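# Pull the small nail out of the wooden block

## Task

Draw the small nail in the top of the wooden block most of the way out. The robot's own body may touch the nail at most lightly, so something other than the bare gripper must do the pulling. Anything still in a gripper at the end will be dropped, and a result that stays only because the robot is holding it does not count.

## Robot and tools

Robot: two arms, left_arm and right_arm, each with a parallel gripper and a wrist camera. Base of left_arm sits near (0, +0.320, -0.004) m and right_arm near (-0.003, -0.283, -0.012) m in the scene frame. Scene frame: origin at table height between the arms, a little inside the near edge; +x points out across the table, +z up, left_arm lies on the +y side. The names are not image sides. Gripper frame: fingers point along its +z, they close and open along its y. The reported end_effector_position is the point between the pads, about 1 cm short of the tips; reported positions may be off, more when reaching far.

execute_actions(actions): a list of actions run in sequence. Each action is a table of at most 15 rows; each row lasts one step of 1/30 s, and if there are fewer than 15 rows the last one repeats. An empty list just returns state and images. A row is always 14 numbers in [-1, 1] covering both arms: left dx, dy, dz, rx, ry, rz, opening, then right dx, dy, dz, rx, ry, rz, opening. dx..rz are an offset (not a pose) in that gripper's own axes, measured from its measured pose when the action began (for the first action in a call, the last reported pose); every row refers to that same start, not to the previous row. Scale: 1.0 = 0.6 m for dx, dy, dz, and 180 degrees for the rotation vector rx, ry, rz. Opening is absolute: +1 fully open (0.093 m), -1 closed. Optionally append 12 numbers in 0..1 as stiffness multipliers per joint (left 6, then right 6, in Joint positions order); they persist until changed. Per step the command is clipped to 70 mm and 16 degrees from the measured pose, so big offsets need several actions; afterwards the arm only continues to the last clipped pose. Joint friction can leave the hand up to about 31 mm short, and tiny commands may not move it.

move(target, speed, blocking): drives each gripper along a straight line toward a target given as one 14-number row in the same layout and units as above, offsets from the pose in the latest result that showed one. speed is m/s, 0.002 to 0.5 (default 0.25); rotation up to twice that in rad/s. Path duration is 0.5 to 10 s, both arms finishing together; opening is applied at the start. The path ignores obstacles and the other arm, and the hand can lag, drift or overshoot speed, mostly near full stretch. Faster moves and targets set further beyond a contact hit and press harder. The reply adds a move: line, e.g. done, off_target, moving, held or fault, plus limits (paced = target clipped; held = a check blocked steps, after which the arm may jump ahead) and each gripper's distance to its target. With blocking=false you get a reply after 0.5 s; you must use wait or stop before sending further rows or moves.

wait(seconds): 0 to 10 s, arms keep their last command; returns early if a running move ends. stop(): brakes a running move (needs space; fingers still move). zoom_image(camera, region): enlarged crop [x0, y0, x1, y1] pixels, at most 504x504, from cam_head_left, cam_head_right, cam_high, cam_left_wrist or cam_right_wrist (all 504x504). read_manual(section): only URDF licence text. finished_scene(scene): ends the current scene, irreversibly, and reports success; the result must be stable when you call it.

Result lines: left_arm and right_arm pose (position m, quat_wxyz) in the scene frame; Hand target lines show where each gripper is being driven; grip_measured is the grip motor on the opening scale. Pads meet near -0.94 and each mm of object width adds about 0.0208; a per-gripper bias up to 0.02 applies. Once the pads touch, the fingers stop but the reading keeps heading to your command, and the gap below the contact reading sets squeeze force (up to roughly 50-62 N per pad, less on parts under about 5 mm). Keep sending the closing value to hold. The last Joint positions entry per arm is gap in metres, valid only when unobstructed. pose unreachable means the clearance check altered that arm's command. FAULT or OVER-TEMPERATURE FAULT lines mean an arm stopped. MOTOR HOT appears from 75 °C; 90 °C halts that arm for 10 s, 100 °C drops it, so avoid holding loads longer than needed. Joint ranges (rad): waist -2.618..3.054, shoulder 0..3.142, elbow 0..3.142, wrist pitch -1.571..1.571, wrist yaw -1.571..1.571, wrist roll -2.094..2.094.

Practice: to keep an idle arm still, send the offset back to its desired pose in the first call of a reply and zeros after. The robot holds the last command while you think. Watch out for the bar and plate under and behind the bases, up to about 3 cm above the table, with no warning on contact. Do not let the arms collide or press on each other, do not knock anything off the table, and avoid drops, slips, slams and strong pushes. Loose objects may occasionally get nudged by an outside push. Camera calibration is given per camera (K, distortion, T_world_to_cam) and may be off by a few degrees and millimetres.

Each tool is called after "Request:" by a JSON object that holds its "api" and its "payload", one argument or row to a line.

## Session

I'll start by looking at the scene.

Request:
{"api": "execute_actions", "payload": {
  "actions": []
}}

Scene clock: 0.00 s.
left_arm: end_effector_position=(+0.3698, +0.3284, +0.3130) grip_measured=+1.000 end_effector_quat_wxyz=(+0.620, -0.502, +0.544, +0.262) | right_arm: end_effector_position=(+0.3783, -0.0312, +0.2805) grip_measured=+0.999 end_effector_quat_wxyz=(-0.284, +0.656, -0.697, -0.055)
Joint positions: left_arm=[-0.422  1.908  1.776 -1.557 -1.461 -1.984  0.093] | right_arm=[ 0.569  1.961  2.316 -1.379 -0.254 -0.953  0.093]
Joint velocities: left_arm=[ 0.002 -0.002 -0.002  0.007 -0.037 -0.007  0.   ] | right_arm=[-0.002 -0.002  0.002 -0.022 -0.037 -0.007 -0.   ]
Hand target (left_arm): +0.370, +0.328, +0.313; +0.620, -0.502, +0.544, +0.262
Hand target (right_arm): +0.378, -0.031, +0.281; -0.284, +0.656, -0.697, -0.055
Joint stiffness scale: left_arm=[1. 1. 1. 1. 1. 1.] | right_arm=[1. 1. 1. 1. 1. 1.]

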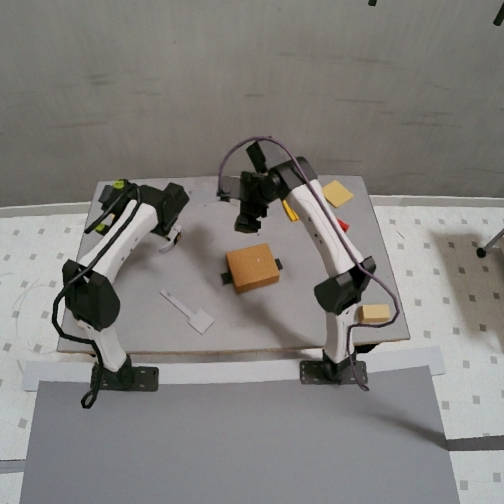

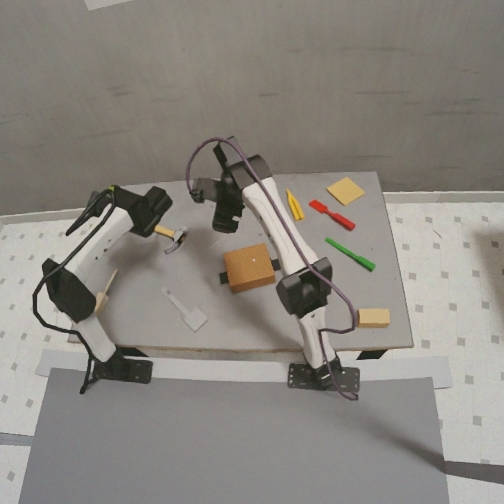

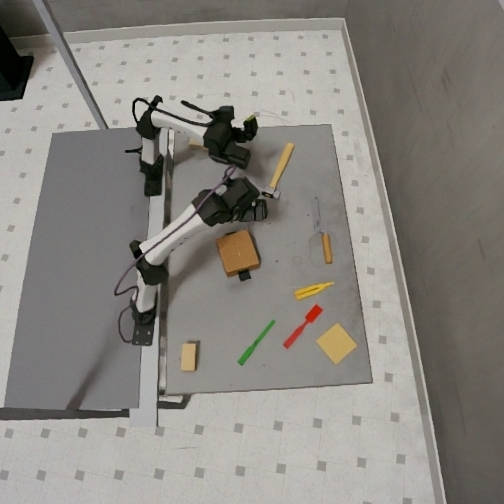

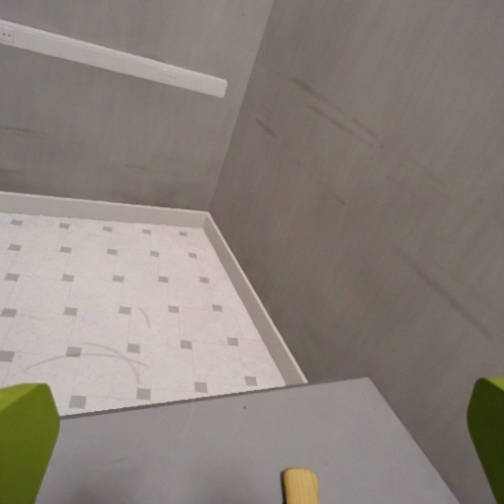

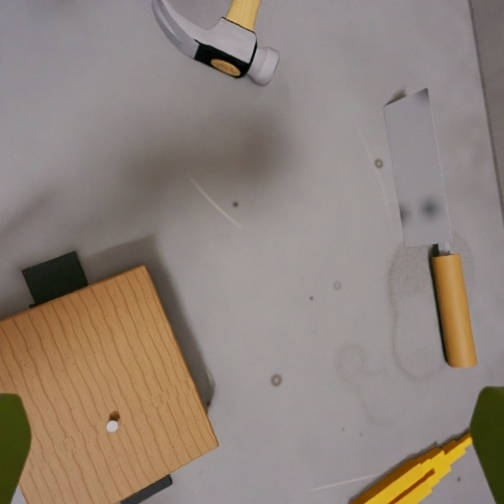

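Request:
{"api": "zoom_image", "payload": {
  "camera": "cam_high",
  "region": [160, 120, 380, 400]
}}

Request:
{"api": "zoom_image", "payload": {
  "camera": "cam_head_right",
  "region": [60, 160, 410, 350]
}}

Request:
{"api": "zoom_image", "payload": {
  "camera": "cam_right_wrist",
  "region": [60, 370, 180, 480]
}}

Request:
{"api": "zoom_image", "payload": {
  "camera": "cam_right_wrist",
  "region": [130, 0, 310, 110]
}}

Region (160, 120, 380, 400) of cam_high's 504x504 image, scaled by 1.800, with more detail than that image has; it fills the left 396 columns of this view, and the rest is white.

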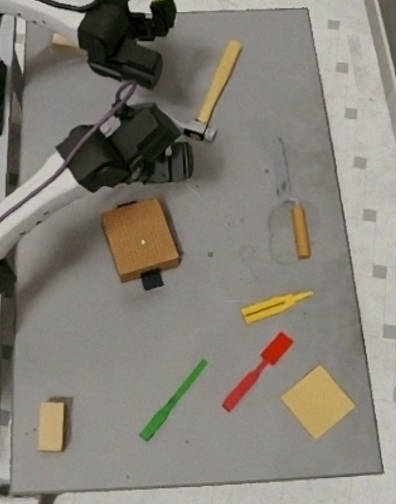

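Region (60, 160, 410, 350) of cam_head_right's 504x504 image, scaled by 1.440, with more detail than that image has; it fills the top 274 rows of this view, and the rest is white.

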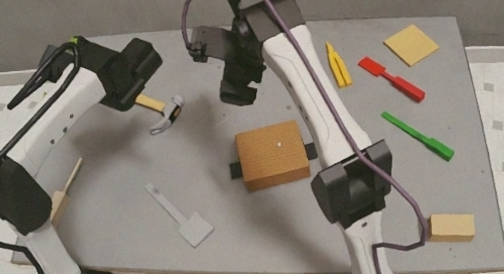

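Region (60, 370, 180, 480) of cam_right_wrist's 504x504 image, scaled by 4.200, with more detail than that image has; it fills the top 462 rows of this view, and the rest is white.

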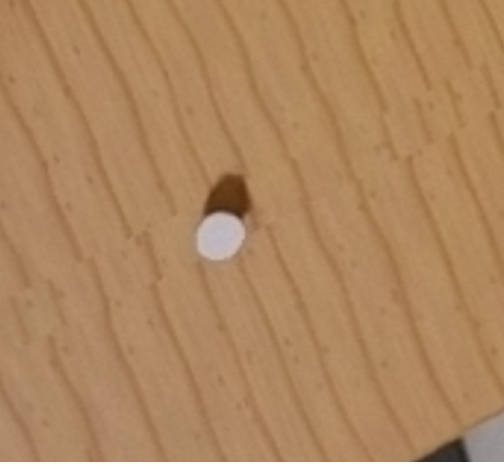

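Region (130, 0, 310, 110) of cam_right_wrist's 504x504 image, scaled by 2.800, with more detail than that image has.

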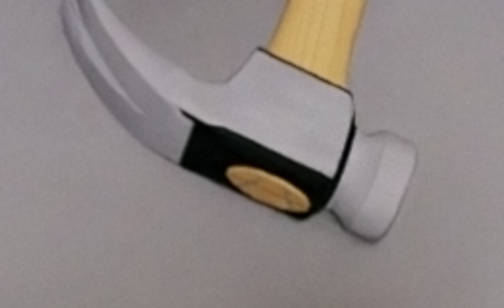

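Request:
{"api": "zoom_image", "payload": {
  "camera": "cam_high",
  "region": [230, 270, 350, 370]
}}

Request:
{"api": "zoom_image", "payload": {
  "camera": "cam_head_right",
  "region": [270, 175, 390, 280]
}}

Request:
{"api": "zoom_image", "payload": {
  "camera": "cam_head_right",
  "region": [80, 210, 290, 340]
}}

Request:
{"api": "zoom_image", "payload": {
  "camera": "cam_head_left",
  "region": [140, 230, 300, 340]
}}

Region (230, 270, 350, 370) of cam_high's 504x504 image, scaled by 4.200, with more detail than that image has.

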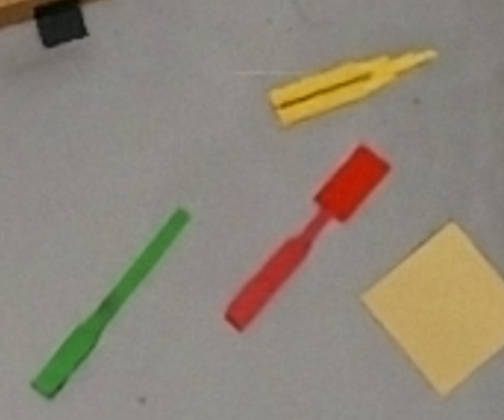

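Region (270, 175, 390, 280) of cam_head_right's 504x504 image, scaled by 4.200, with more detail than that image has; it fills the top 441 rows of this view, and the rest is white.

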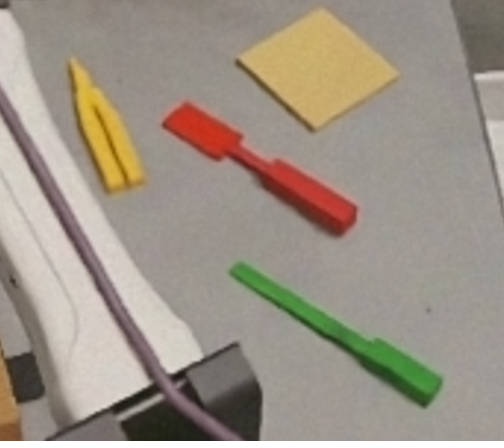

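Region (80, 210, 290, 340) of cam_head_right's 504x504 image, scaled by 2.400, with more detail than that image has; it fills the top 312 rows of this view, and the rest is white.

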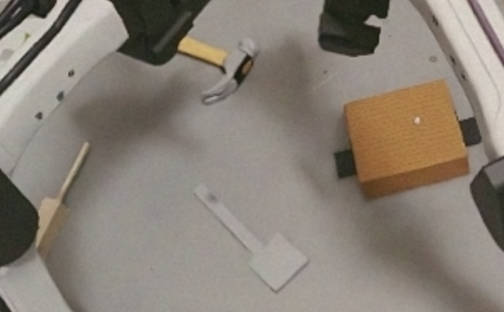

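Region (140, 230, 300, 340) of cam_head_left's 504x504 image, scaled by 3.150, with more detail than that image has; it fills the top 346 rows of this view, and the rest is white.

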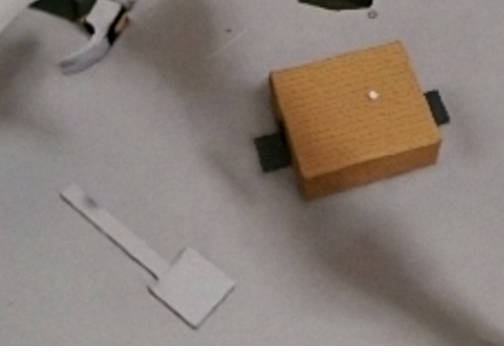

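Request:
{"api": "move", "payload": {
  "target": [0.321,-0.042,0.025,-0.017,0.470,0.024,1, 0.403,0.174,-0.026,-0.001,-0.239,0.123,1],
  "speed": 0.3
}}

Scene clock: 11.73 s.
left_arm: end_effector_position=(+0.4453, +0.2893, +0.1398) grip_measured=+1.000 end_effector_quat_wxyz=(+0.067, -0.548, +0.827, -0.104) | right_arm: end_effector_position=(+0.2789, -0.2291, +0.1458) grip_measured=+0.999 end_effector_quat_wxyz=(+0.497, -0.448, +0.653, +0.354)
Joint positions: left_arm=[-0.027  2.122  1.963 -1.232  0.085 -1.219  0.093] | right_arm=[-0.339  1.64   0.969 -1.177 -1.315 -1.841  0.093]
Joint velocities: left_arm=[-0.002 -0.017  0.012 -0.007  0.007 -0.081  0.   ] | right_arm=[-0.007  0.017  0.007 -0.066 -0.051 -0.095  0.001]
Hand target (left_arm): +0.449, +0.290, +0.141; +0.065, -0.547, +0.827, -0.109
Hand target (right_arm): +0.281, -0.232, +0.146; +0.499, -0.445, +0.653, +0.355
Off the commanded pose (left_arm): 0.005 m, 1 deg.
Off the commanded pose (right_arm): 0.010 m, 1 deg.
Joint stiffness scale: left_arm=[1. 1. 1. 1. 1. 1.] | right_arm=[1. 1. 1. 1. 1. 1.]
move: done
camera_calibration (this result's frames):
cam_left_wrist: T_world_to_cam=[[0.897179, -0.3745, 0.234136, -0.323776], [-0.440795, -0.792532, 0.421418, 0.400814], [0.0277392, -0.481293, -0.876121, 0.330804], [0, 0, 0, 1]] pos_world=[0.457986, 0.355617, 0.196722]
cam_right_wrist: T_world_to_cam=[[0.93113, -0.364631, -0.00634567, -0.336869], [-0.241853, -0.604392, -0.75909, 0.0768731], [0.272952, 0.708346, -0.650955, 0.262614], [0, 0, 0, 1]] pos_world=[0.26058, -0.262394, 0.227166]

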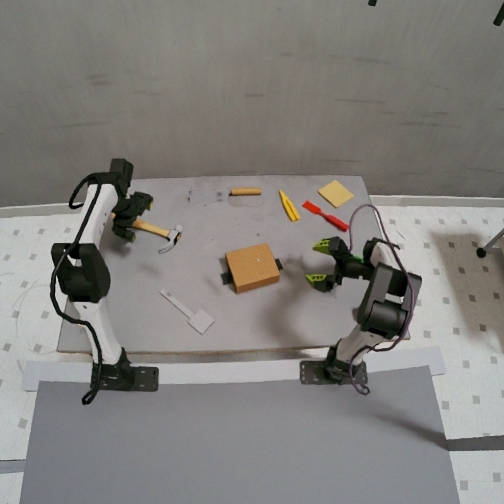

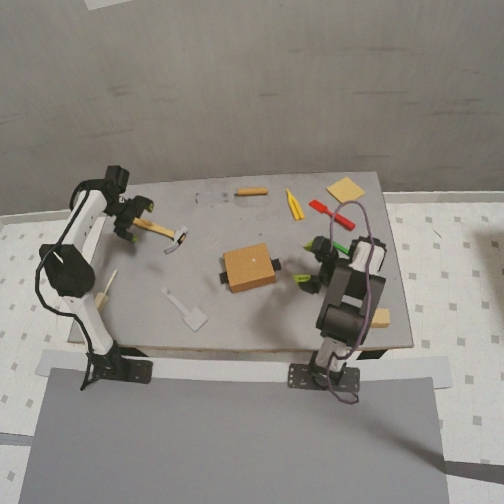

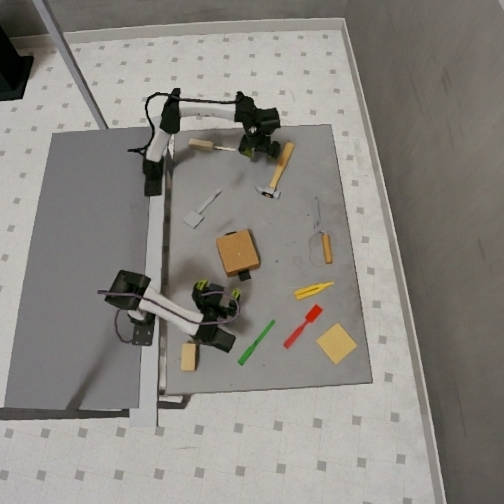

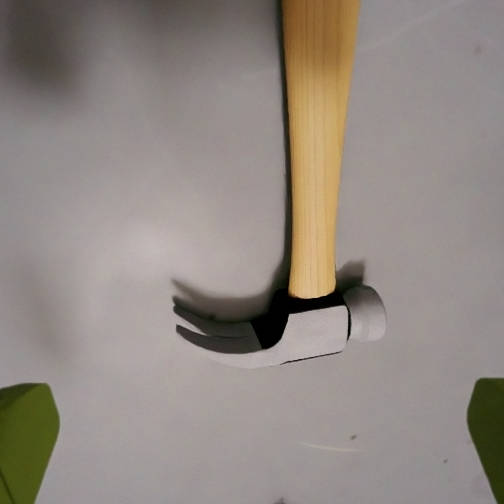

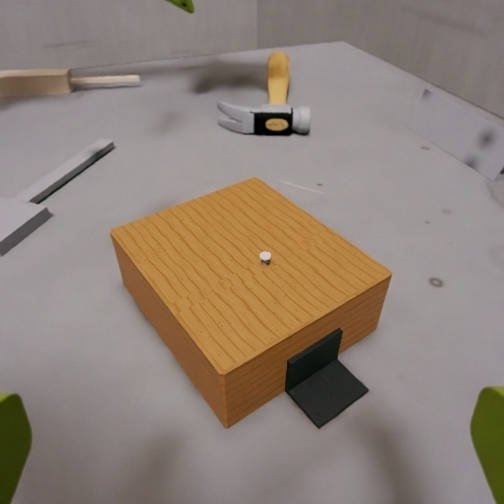

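Request:
{"api": "zoom_image", "payload": {
  "camera": "cam_right_wrist",
  "region": [235, 230, 295, 285]
}}

Request:
{"api": "zoom_image", "payload": {
  "camera": "cam_right_wrist",
  "region": [205, 80, 325, 150]
}}

Request:
{"api": "zoom_image", "payload": {
  "camera": "cam_left_wrist",
  "region": [160, 250, 400, 390]
}}

Region (235, 230, 295, 285) of cam_right_wrist's 504x504 image, scaled by 8.400, with more detail than that image has; it fills the top 462 rows of this view, and the rest is white.

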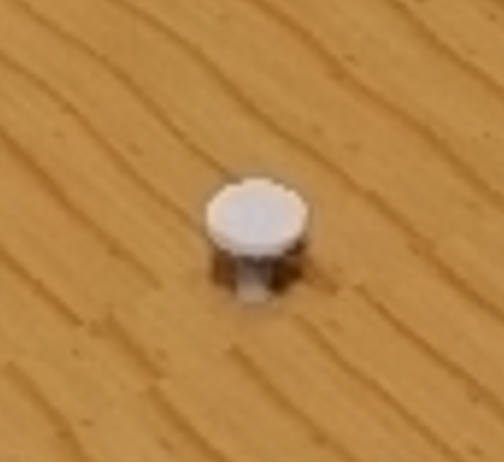

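Region (205, 80, 325, 150) of cam_right_wrist's 504x504 image, scaled by 4.200, with more detail than that image has; it fills the top 294 rows of this view, and the rest is white.

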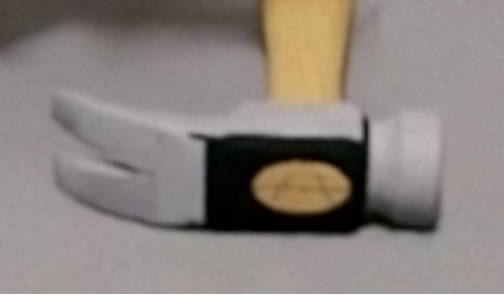

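Region (160, 250, 400, 390) of cam_left_wrist's 504x504 image, scaled by 2.100, with more detail than that image has; it fills the top 294 rows of this view, and the rest is white.

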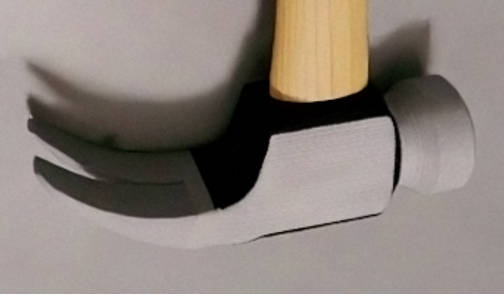

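Request:
{"api": "move", "payload": {
  "target": [-0.046,-0.040,0.155,-0.039,0,-0.009,1, 0,0,0,0,0,0,1],
  "speed": 0.2
}}

Scene clock: 15.03 s.
left_arm: end_effector_position=(+0.4972, +0.2925, +0.0526) grip_measured=+1.000 end_effector_quat_wxyz=(+0.027, -0.558, +0.827, -0.055) | right_arm: end_effector_position=(+0.2781, -0.2287, +0.1461) grip_measured=+0.999 end_effector_quat_wxyz=(+0.497, -0.449, +0.652, +0.355)
Joint positions: left_arm=[-0.027  2.516  2.296 -1.294  0.05  -1.228  0.093] | right_arm=[-0.339  1.641  0.969 -1.186 -1.315 -1.85   0.093]
Joint velocities: left_arm=[ 0.017 -0.002 -0.012 -0.022 -0.022 -0.007  0.   ] | right_arm=[-0.002  0.002 -0.002 -0.007  0.007 -0.022 -0.   ]
Hand target (left_arm): +0.500, +0.297, +0.057; +0.032, -0.564, +0.823, -0.054
Hand target (right_arm): +0.279, -0.229, +0.146; +0.497, -0.448, +0.653, +0.355
Off the commanded pose (left_arm): 0.005 m, 1 deg.
Off the commanded pose (right_arm): 0.001 m, 0 deg.
Joint stiffness scale: left_arm=[1. 1. 1. 1. 1. 1.] | right_arm=[1. 1. 1. 1. 1. 1.]
move: done
camera_calibration (this result's frames):
cam_left_wrist: T_world_to_cam=[[0.923415, -0.368003, 0.108985, -0.357023], [-0.376645, -0.814307, 0.441637, 0.436456], [-0.0737764, -0.448863, -0.89055, 0.296255], [0, 0, 0, 1]] pos_world=[0.515926, 0.357001, 0.109985]
cam_right_wrist: T_world_to_cam=[[0.931944, -0.362554, -0.00587323, -0.33585], [-0.240001, -0.604619, -0.759496, 0.0765915], [0.271807, 0.709218, -0.650485, 0.263199], [0, 0, 0, 1]] pos_world=[0.259836, -0.262121, 0.227406]

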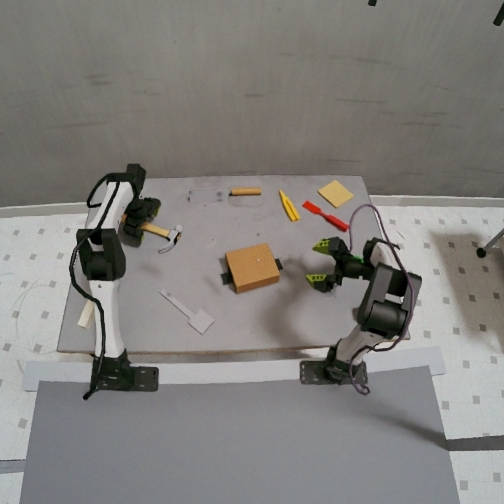

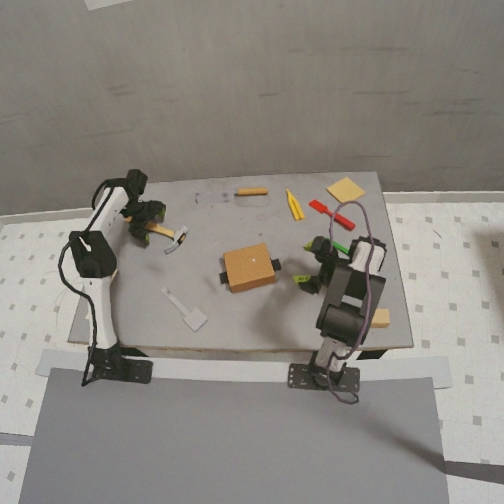

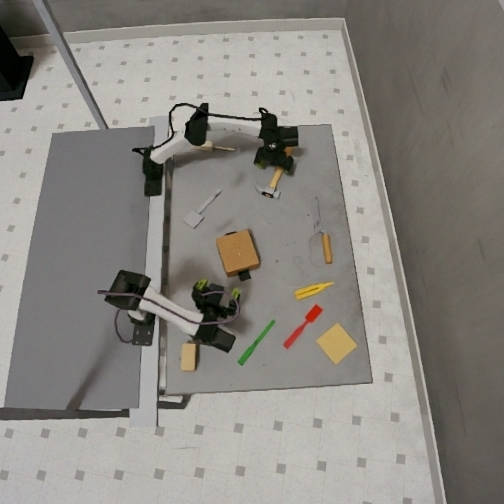

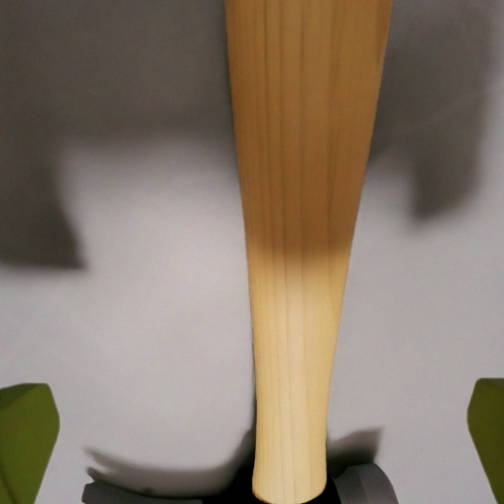

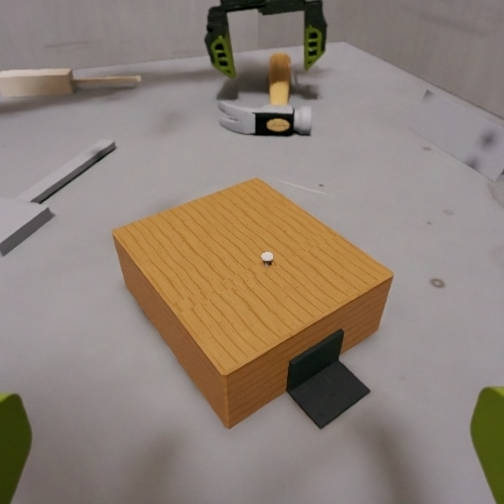

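Request:
{"api": "move", "payload": {
  "target": [-0.010,0.005,0.058,-0.033,0,0,1, 0,0,0,0,0,0,1],
  "speed": 0.08
}}

Request:
{"api": "zoom_image", "payload": {
  "camera": "cam_right_wrist",
  "region": [180, 0, 360, 150]
}}

Scene clock: 16.83 s.
left_arm: end_effector_position=(+0.4994, +0.2970, +0.0179) grip_measured=+1.000 end_effector_quat_wxyz=(-0.004, -0.560, +0.828, -0.015) | right_arm: end_effector_position=(+0.2781, -0.2287, +0.1461) grip_measured=+0.999 end_effector_quat_wxyz=(+0.497, -0.449, +0.652, +0.355)
Joint positions: left_arm=[-0.027  2.694  2.497 -1.414  0.022 -1.228  0.093] | right_arm=[-0.339  1.641  0.969 -1.186 -1.315 -1.85   0.093]
Joint velocities: left_arm=[ 0.002 -0.007 -0.002 -0.066 -0.037 -0.081  0.   ] | right_arm=[ 0.002 -0.002 -0.017 -0.022  0.007 -0.022 -0.001]
Hand target (left_arm): +0.501, +0.297, +0.018; -0.001, -0.559, +0.829, -0.012
Hand target (right_arm): +0.278, -0.229, +0.146; +0.497, -0.449, +0.652, +0.355
Off the commanded pose (left_arm): 0.001 m, 0 deg.
Off the commanded pose (right_arm): 0.000 m, 0 deg.
Joint stiffness scale: left_arm=[1. 1. 1. 1. 1. 1.] | right_arm=[1. 1. 1. 1. 1. 1.]
move: done
camera_calibration (this result's frames):
cam_left_wrist: T_world_to_cam=[[0.929461, -0.368824, 0.00845193, -0.354621], [-0.333018, -0.828929, 0.449418, 0.438657], [-0.15875, -0.420531, -0.893282, 0.301624], [0, 0, 0, 1]] pos_world=[0.52357, 0.359665, 0.0752915]
cam_right_wrist: T_world_to_cam=[[0.931944, -0.362554, -0.00587323, -0.33585], [-0.240001, -0.604619, -0.759496, 0.0765915], [0.271807, 0.709218, -0.650485, 0.263199], [0, 0, 0, 1]] pos_world=[0.259836, -0.262121, 0.227406]

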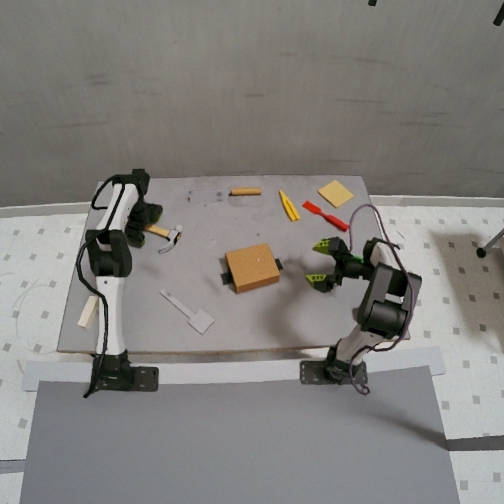

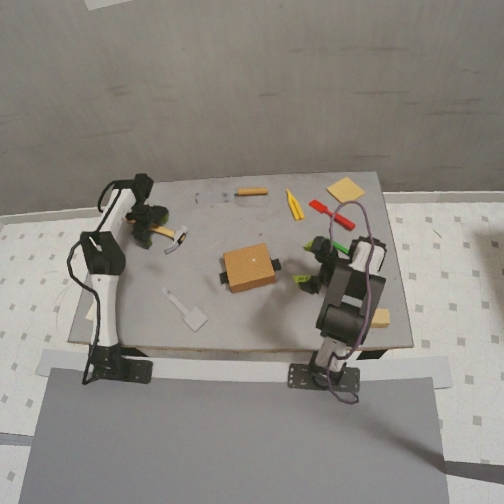

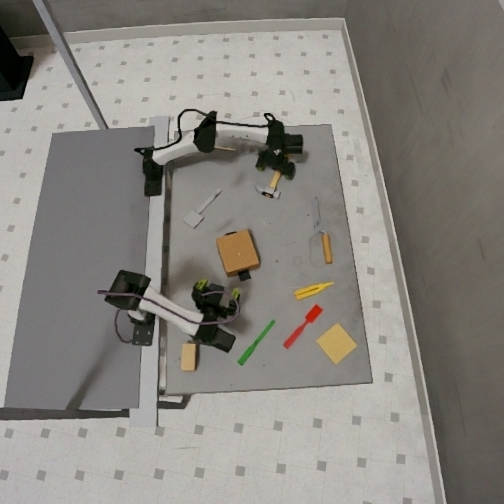

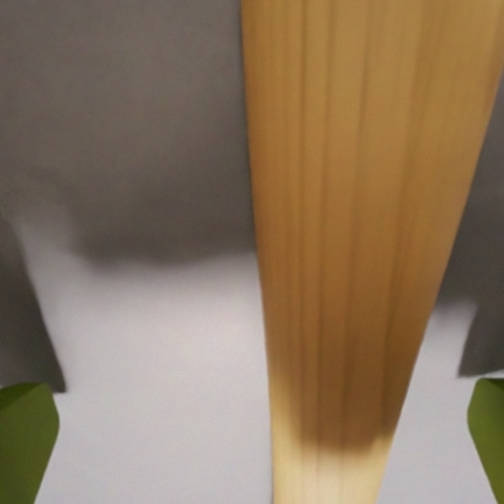

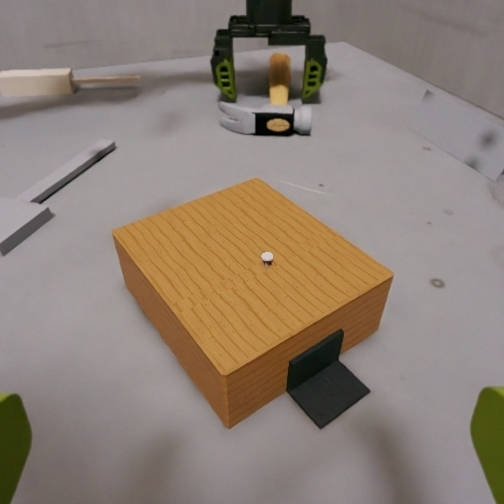

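Region (180, 0, 360, 150) of cam_right_wrist's 504x504 image, scaled by 2.800, with more detail than that image has.

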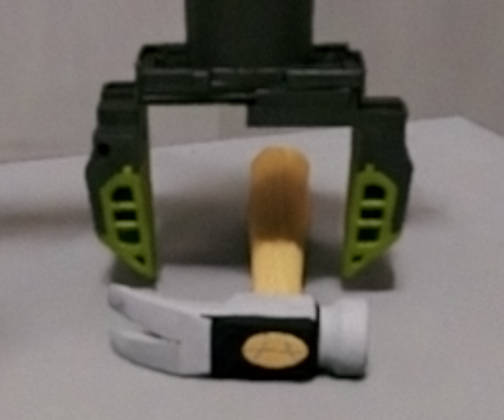

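Request:
{"api": "move", "payload": {
  "target": [0,-0.014,0.008,0,0,0,1, 0,0,0,0,0,0,1],
  "speed": 0.04
}}

Request:
{"api": "zoom_image", "payload": {
  "camera": "cam_right_wrist",
  "region": [180, 0, 360, 150]
}}

Scene clock: 17.80 s.
left_arm: end_effector_position=(+0.5064, +0.2968, +0.0131) grip_measured=+1.000 end_effector_quat_wxyz=(-0.003, -0.560, +0.828, -0.015) | right_arm: end_effector_position=(+0.2781, -0.2287, +0.1461) grip_measured=+0.999 end_effector_quat_wxyz=(+0.497, -0.449, +0.652, +0.355)
Joint positions: left_arm=[-0.027  2.759  2.605 -1.454  0.022 -1.228  0.093] | right_arm=[-0.339  1.641  0.969 -1.186 -1.315 -1.85   0.093]
Joint velocities: left_arm=[-0.002 -0.007  0.032 -0.125  0.037  0.007  0.   ] | right_arm=[-0.007 -0.017 -0.007 -0.11  -0.051 -0.037 -0.001]
Hand target (left_arm): +0.507, +0.294, +0.013; -0.003, -0.560, +0.828, -0.015
Hand target (right_arm): +0.278, -0.229, +0.146; +0.497, -0.449, +0.652, +0.355
Off the commanded pose (left_arm): 0.003 m, 0 deg.
Off the commanded pose (right_arm): 0.000 m, 0 deg.
Joint stiffness scale: left_arm=[1. 1. 1. 1. 1. 1.] | right_arm=[1. 1. 1. 1. 1. 1.]
move: done
camera_calibration (this result's frames):
cam_left_wrist: T_world_to_cam=[[0.929449, -0.368812, 0.0101234, -0.361205], [-0.333867, -0.829072, 0.448522, 0.443467], [-0.157027, -0.420258, -0.893714, 0.297354], [0, 0, 0, 1]] pos_world=[0.530473, 0.359415, 0.0705019]
cam_right_wrist: T_world_to_cam=[[0.931944, -0.362554, -0.00587323, -0.33585], [-0.240001, -0.604619, -0.759496, 0.0765915], [0.271807, 0.709218, -0.650485, 0.263199], [0, 0, 0, 1]] pos_world=[0.259836, -0.262121, 0.227406]

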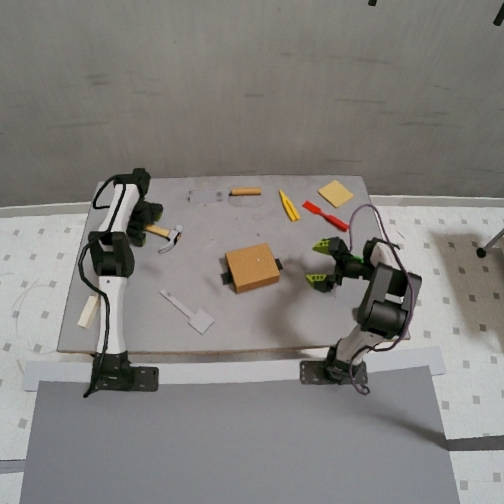

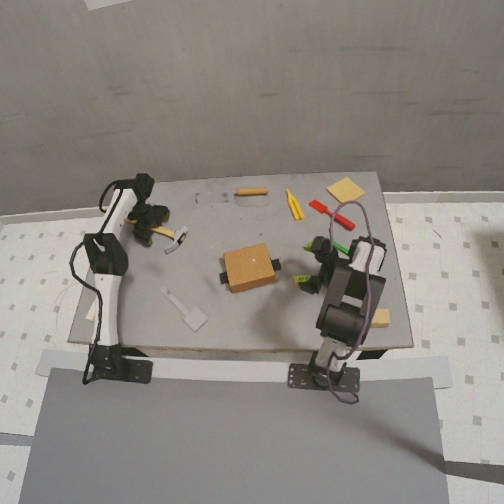

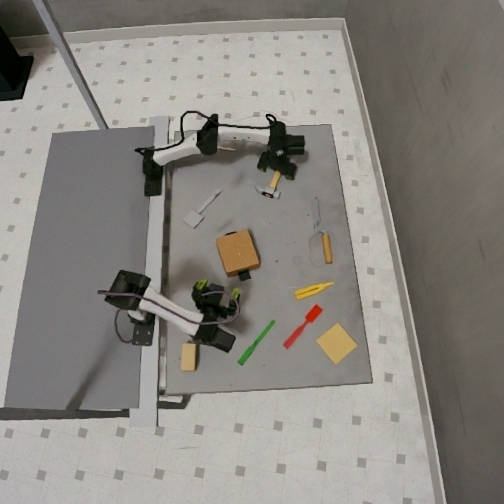

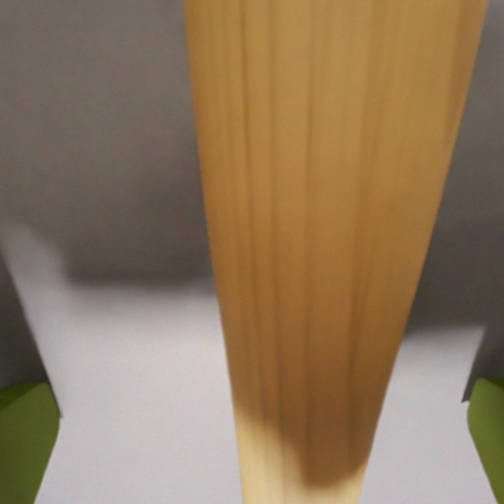

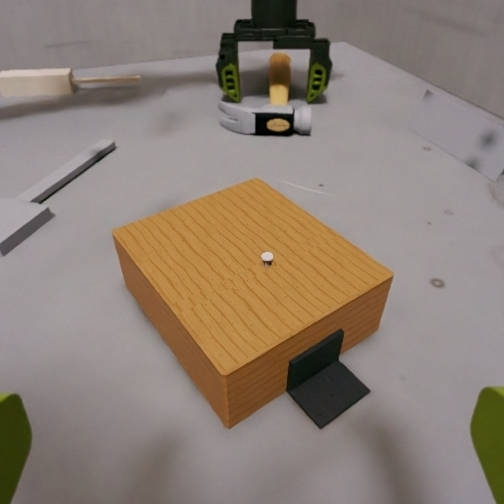

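Region (180, 0, 360, 150) of cam_right_wrist's 504x504 image, scaled by 2.800, with more detail than that image has.

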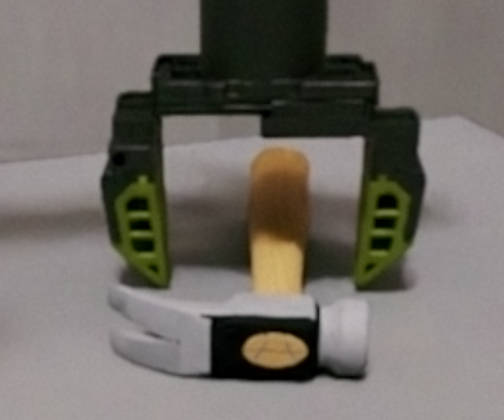

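Request:
{"api": "move", "payload": {
  "target": [0,0,0,0,0,0,-0.72, 0,0,0,0,0,0,1],
  "speed": 0.04
}}

Request:
{"api": "zoom_image", "payload": {
  "camera": "cam_right_wrist",
  "region": [180, 0, 360, 150]
}}

Scene clock: 20.27 s.
left_arm: end_effector_position=(+0.5069, +0.2965, +0.0139) grip_measured=-0.549 end_effector_quat_wxyz=(-0.002, -0.561, +0.827, -0.016) | right_arm: end_effector_position=(+0.2781, -0.2287, +0.1461) grip_measured=+0.999 end_effector_quat_wxyz=(+0.497, -0.449, +0.652, +0.355)
Joint positions: left_arm=[-0.027  2.759  2.608 -1.455  0.023 -1.231  0.019] | right_arm=[-0.339  1.641  0.969 -1.186 -1.315 -1.85   0.093]
Joint velocities: left_arm=[-0.012 -0.017  0.007 -0.081 -0.022  0.051 -0.001] | right_arm=[-0.007 -0.017 -0.007 -0.022 -0.037  0.022  0.   ]
Hand target (left_arm): +0.506, +0.297, +0.013; -0.003, -0.560, +0.828, -0.015
Hand target (right_arm): +0.278, -0.229, +0.146; +0.497, -0.449, +0.652, +0.355
Off the commanded pose (left_arm): 0.001 m, 0 deg.
Off the commanded pose (right_arm): 0.000 m, 0 deg.
Joint stiffness scale: left_arm=[1. 1. 1. 1. 1. 1.] | right_arm=[1. 1. 1. 1. 1. 1.]
move: done
camera_calibration (this result's frames):
cam_left_wrist: T_world_to_cam=[[0.930542, -0.365965, 0.0127219, -0.363154], [-0.332306, -0.829343, 0.44918, 0.442321], [-0.153833, -0.422208, -0.893351, 0.296959], [0, 0, 0, 1]] pos_world=[0.530598, 0.359313, 0.0712271]
cam_right_wrist: T_world_to_cam=[[0.931944, -0.362554, -0.00587323, -0.33585], [-0.240001, -0.604619, -0.759496, 0.0765915], [0.271807, 0.709218, -0.650485, 0.263199], [0, 0, 0, 1]] pos_world=[0.259836, -0.262121, 0.227406]

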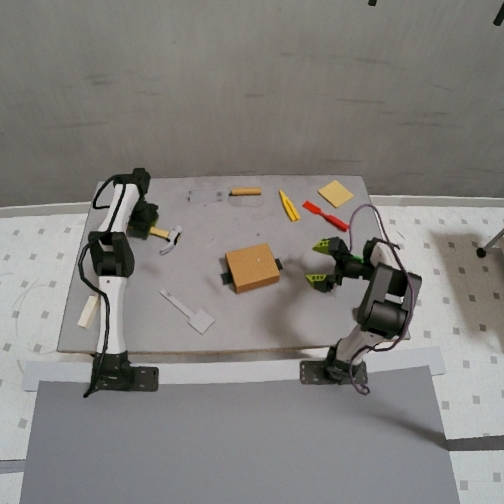

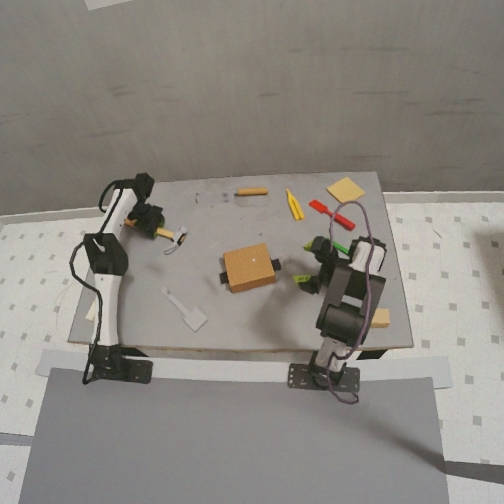

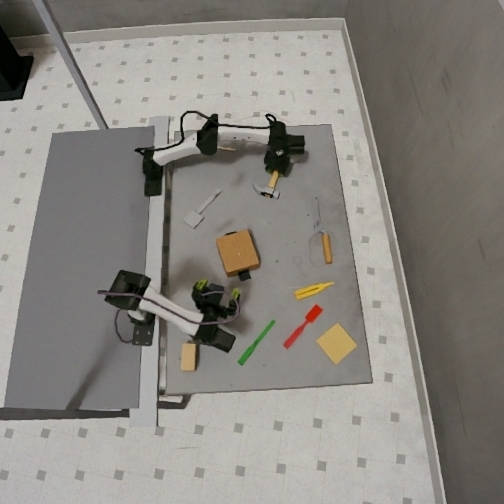

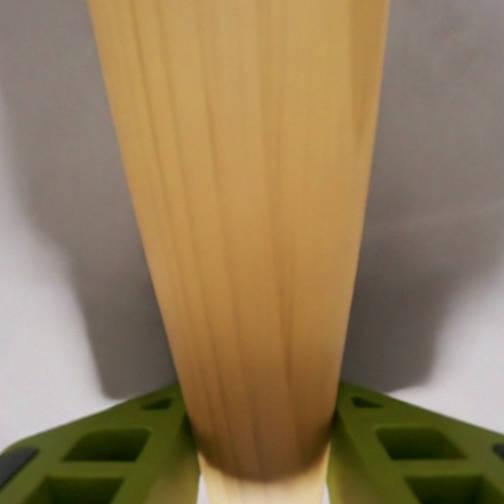

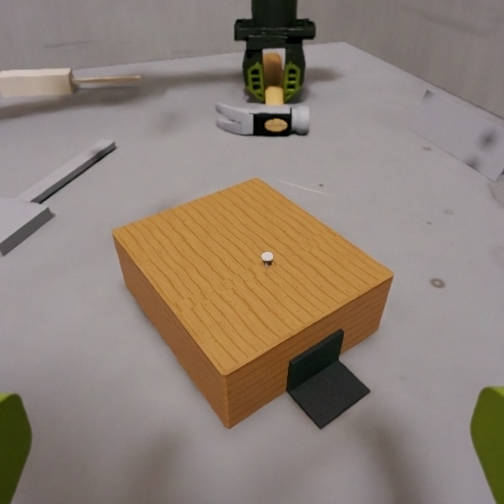

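Region (180, 0, 360, 150) of cam_right_wrist's 504x504 image, scaled by 2.800, with more detail than that image has.

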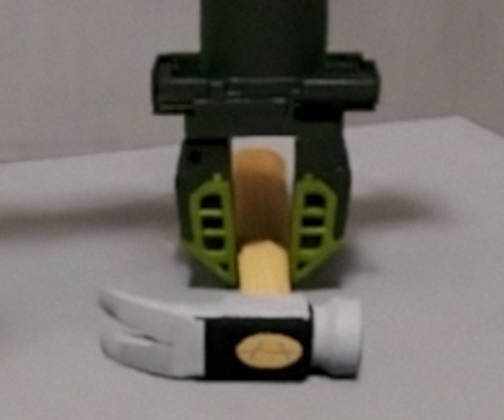

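Request:
{"api": "move", "payload": {
  "target": [0.032,0.075,-0.102,0,0,0,-0.72, 0,0,0,0,0,0,1],
  "speed": 0.08
}}

Request:
{"api": "zoom_image", "payload": {
  "camera": "cam_head_right",
  "region": [90, 160, 230, 280]
}}

Scene clock: 21.93 s.
left_arm: end_effector_position=(+0.4555, +0.3008, +0.0572) grip_measured=-0.549 end_effector_quat_wxyz=(-0.013, -0.564, +0.826, -0.001) | right_arm: end_effector_position=(+0.2781, -0.2287, +0.1461) grip_measured=+0.999 end_effector_quat_wxyz=(+0.497, -0.449, +0.652, +0.355)
Joint positions: left_arm=[-0.027  2.45   2.201 -1.394  0.011 -1.237  0.019] | right_arm=[-0.339  1.641  0.969 -1.186 -1.315 -1.85   0.093]
Joint velocities: left_arm=[-0.002 -0.027 -0.012 -0.022 -0.037 -0.051 -0.001] | right_arm=[ 0.002 -0.007 -0.012  0.007 -0.037  0.022  0.001]
Hand target (left_arm): +0.456, +0.297, +0.073; -0.002, -0.561, +0.827, -0.016
Hand target (right_arm): +0.278, -0.229, +0.146; +0.497, -0.449, +0.652, +0.355
Off the commanded pose (left_arm): 0.018 m, 2 deg.
Off the commanded pose (right_arm): 0.000 m, 0 deg.
Joint stiffness scale: left_arm=[1. 1. 1. 1. 1. 1.] | right_arm=[1. 1. 1. 1. 1. 1.]
move: off_target (left_arm)
camera_calibration (this result's frames):
cam_left_wrist: T_world_to_cam=[[0.932598, -0.360054, -0.0249373, -0.314877], [-0.311312, -0.837456, 0.449168, 0.402217], [-0.182609, -0.41113, -0.893099, 0.339308], [0, 0, 0, 1]] pos_world=[0.480829, 0.362966, 0.11452]
cam_right_wrist: T_world_to_cam=[[0.931944, -0.362554, -0.00587323, -0.33585], [-0.240001, -0.604619, -0.759496, 0.0765915], [0.271807, 0.709218, -0.650485, 0.263199], [0, 0, 0, 1]] pos_world=[0.259836, -0.262121, 0.227406]

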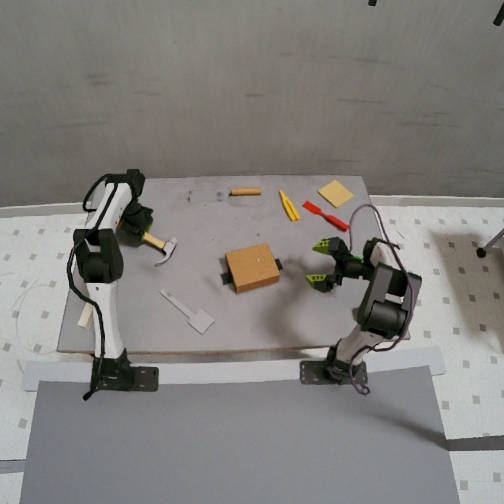

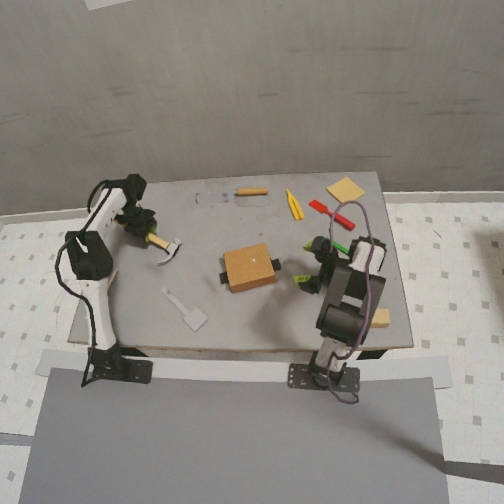

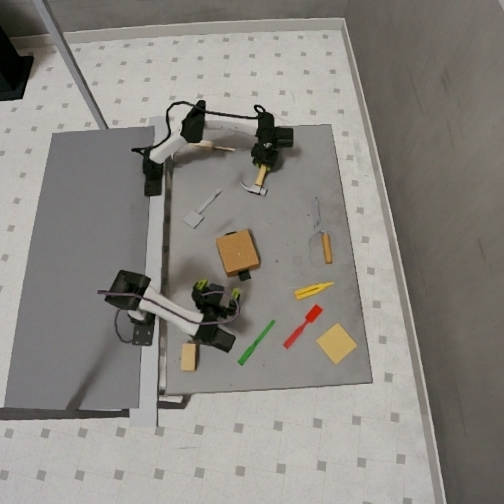

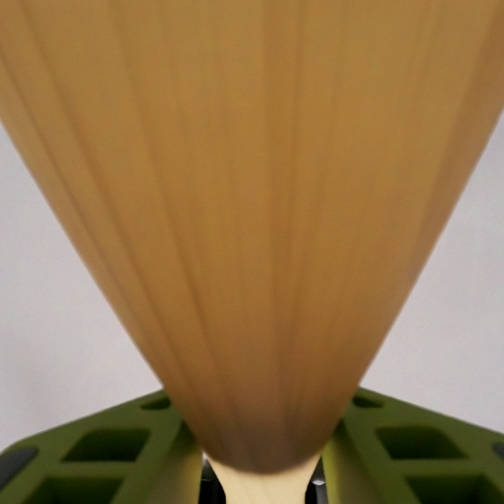

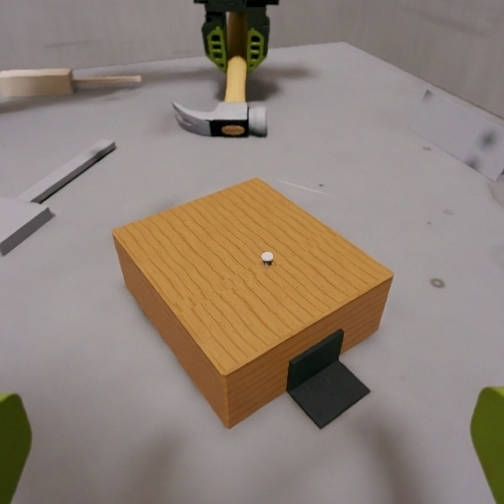

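Region (90, 160, 230, 280) of cam_head_right's 504x504 image, scaled by 3.600, with more detail than that image has; it fills the top 432 rows of this view, and the rest is white.

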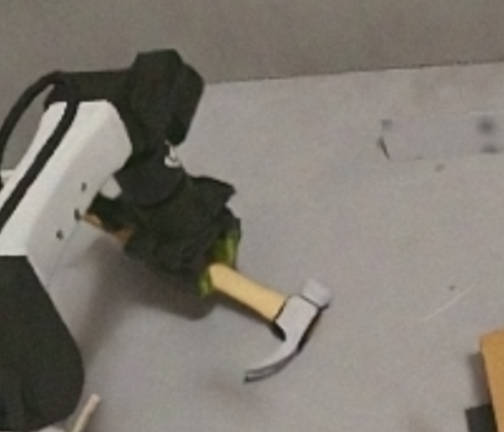

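Request:
{"api": "move", "payload": {
  "target": [0.06,0.03,-0.14,0,-0.305,0,-0.72, 0,0,0,0,0,0,1],
  "speed": 0.2
}}

Request:
{"api": "zoom_image", "payload": {
  "camera": "cam_head_right",
  "region": [70, 140, 250, 290]
}}

Scene clock: 26.10 s.
left_arm: end_effector_position=(+0.4258, +0.2719, +0.1210) grip_measured=-0.549 end_effector_quat_wxyz=(+0.345, -0.505, +0.750, +0.251) | right_arm: end_effector_position=(+0.2781, -0.2287, +0.1461) grip_measured=+0.999 end_effector_quat_wxyz=(+0.497, -0.449, +0.652, +0.355)
Joint positions: left_arm=[-0.401  2.258  1.888 -1.325 -0.866 -1.631  0.019] | right_arm=[-0.339  1.641  0.969 -1.186 -1.315 -1.85   0.093]
Joint velocities: left_arm=[-0.007 -0.022  0.007 -0.022  0.037 -0.022  0.   ] | right_arm=[-0.002 -0.022 -0.017  0.051 -0.051 -0.037 -0.   ]
Hand target (left_arm): +0.426, +0.276, +0.140; +0.373, -0.500, +0.738, +0.258
Hand target (right_arm): +0.278, -0.229, +0.146; +0.497, -0.449, +0.652, +0.355
Off the commanded pose (left_arm): 0.022 m, 3 deg.
Off the commanded pose (right_arm): 0.000 m, 0 deg.
Joint stiffness scale: left_arm=[1. 1. 1. 1. 1. 1.] | right_arm=[1. 1. 1. 1. 1. 1.]
move: off_target (left_arm)
camera_calibration (this result's frames):
cam_left_wrist: T_world_to_cam=[[0.934921, -0.353344, -0.0327347, -0.297896], [-0.333138, -0.842179, -0.423973, 0.456303], [0.12224, 0.407287, -0.905083, 0.0281259], [0, 0, 0, 1]] pos_world=[0.427083, 0.267574, 0.209165]
cam_right_wrist: T_world_to_cam=[[0.931944, -0.362554, -0.00587323, -0.33585], [-0.240001, -0.604619, -0.759496, 0.0765915], [0.271807, 0.709218, -0.650485, 0.263199], [0, 0, 0, 1]] pos_world=[0.259836, -0.262121, 0.227406]

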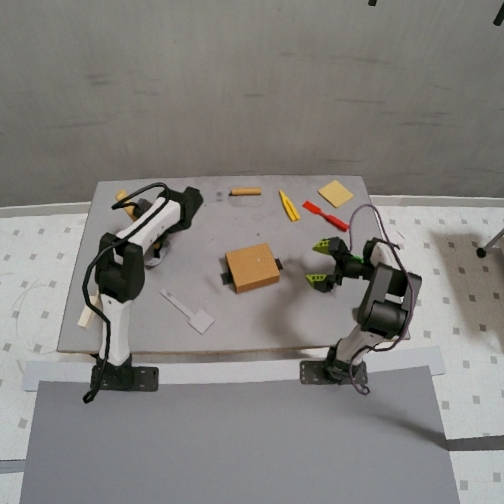

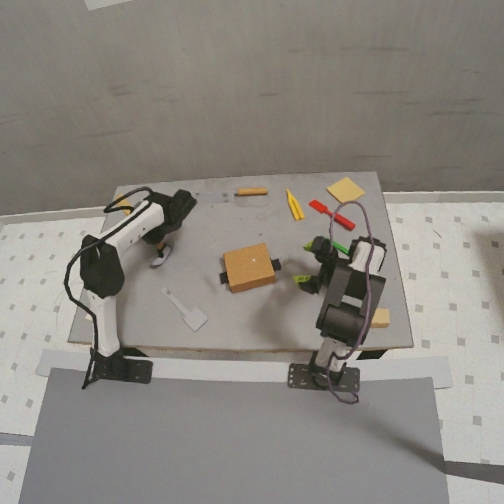

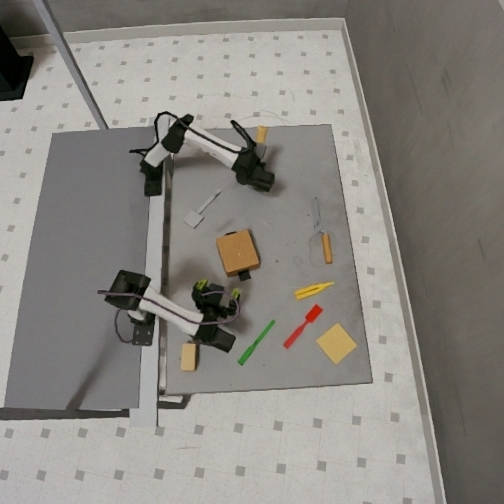

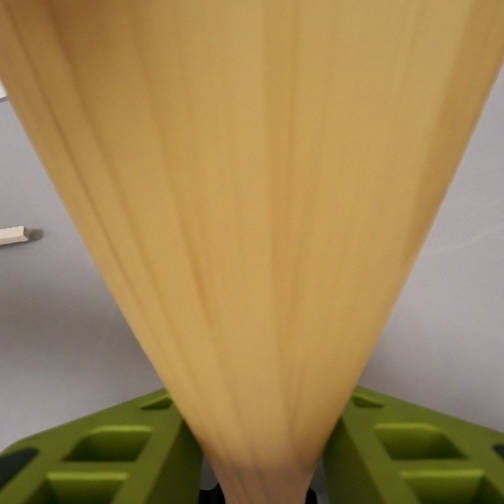

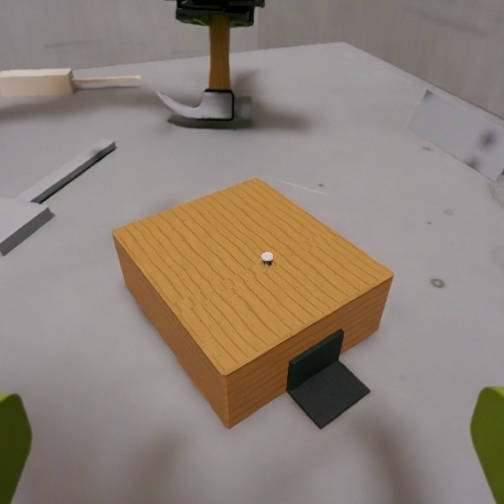

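Region (70, 140, 250, 290) of cam_head_right's 504x504 image, scaled by 2.800, with more detail than that image has.

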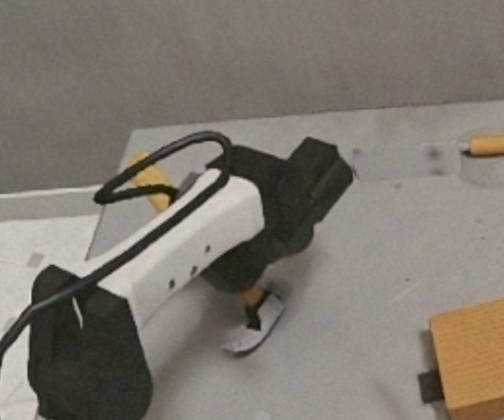

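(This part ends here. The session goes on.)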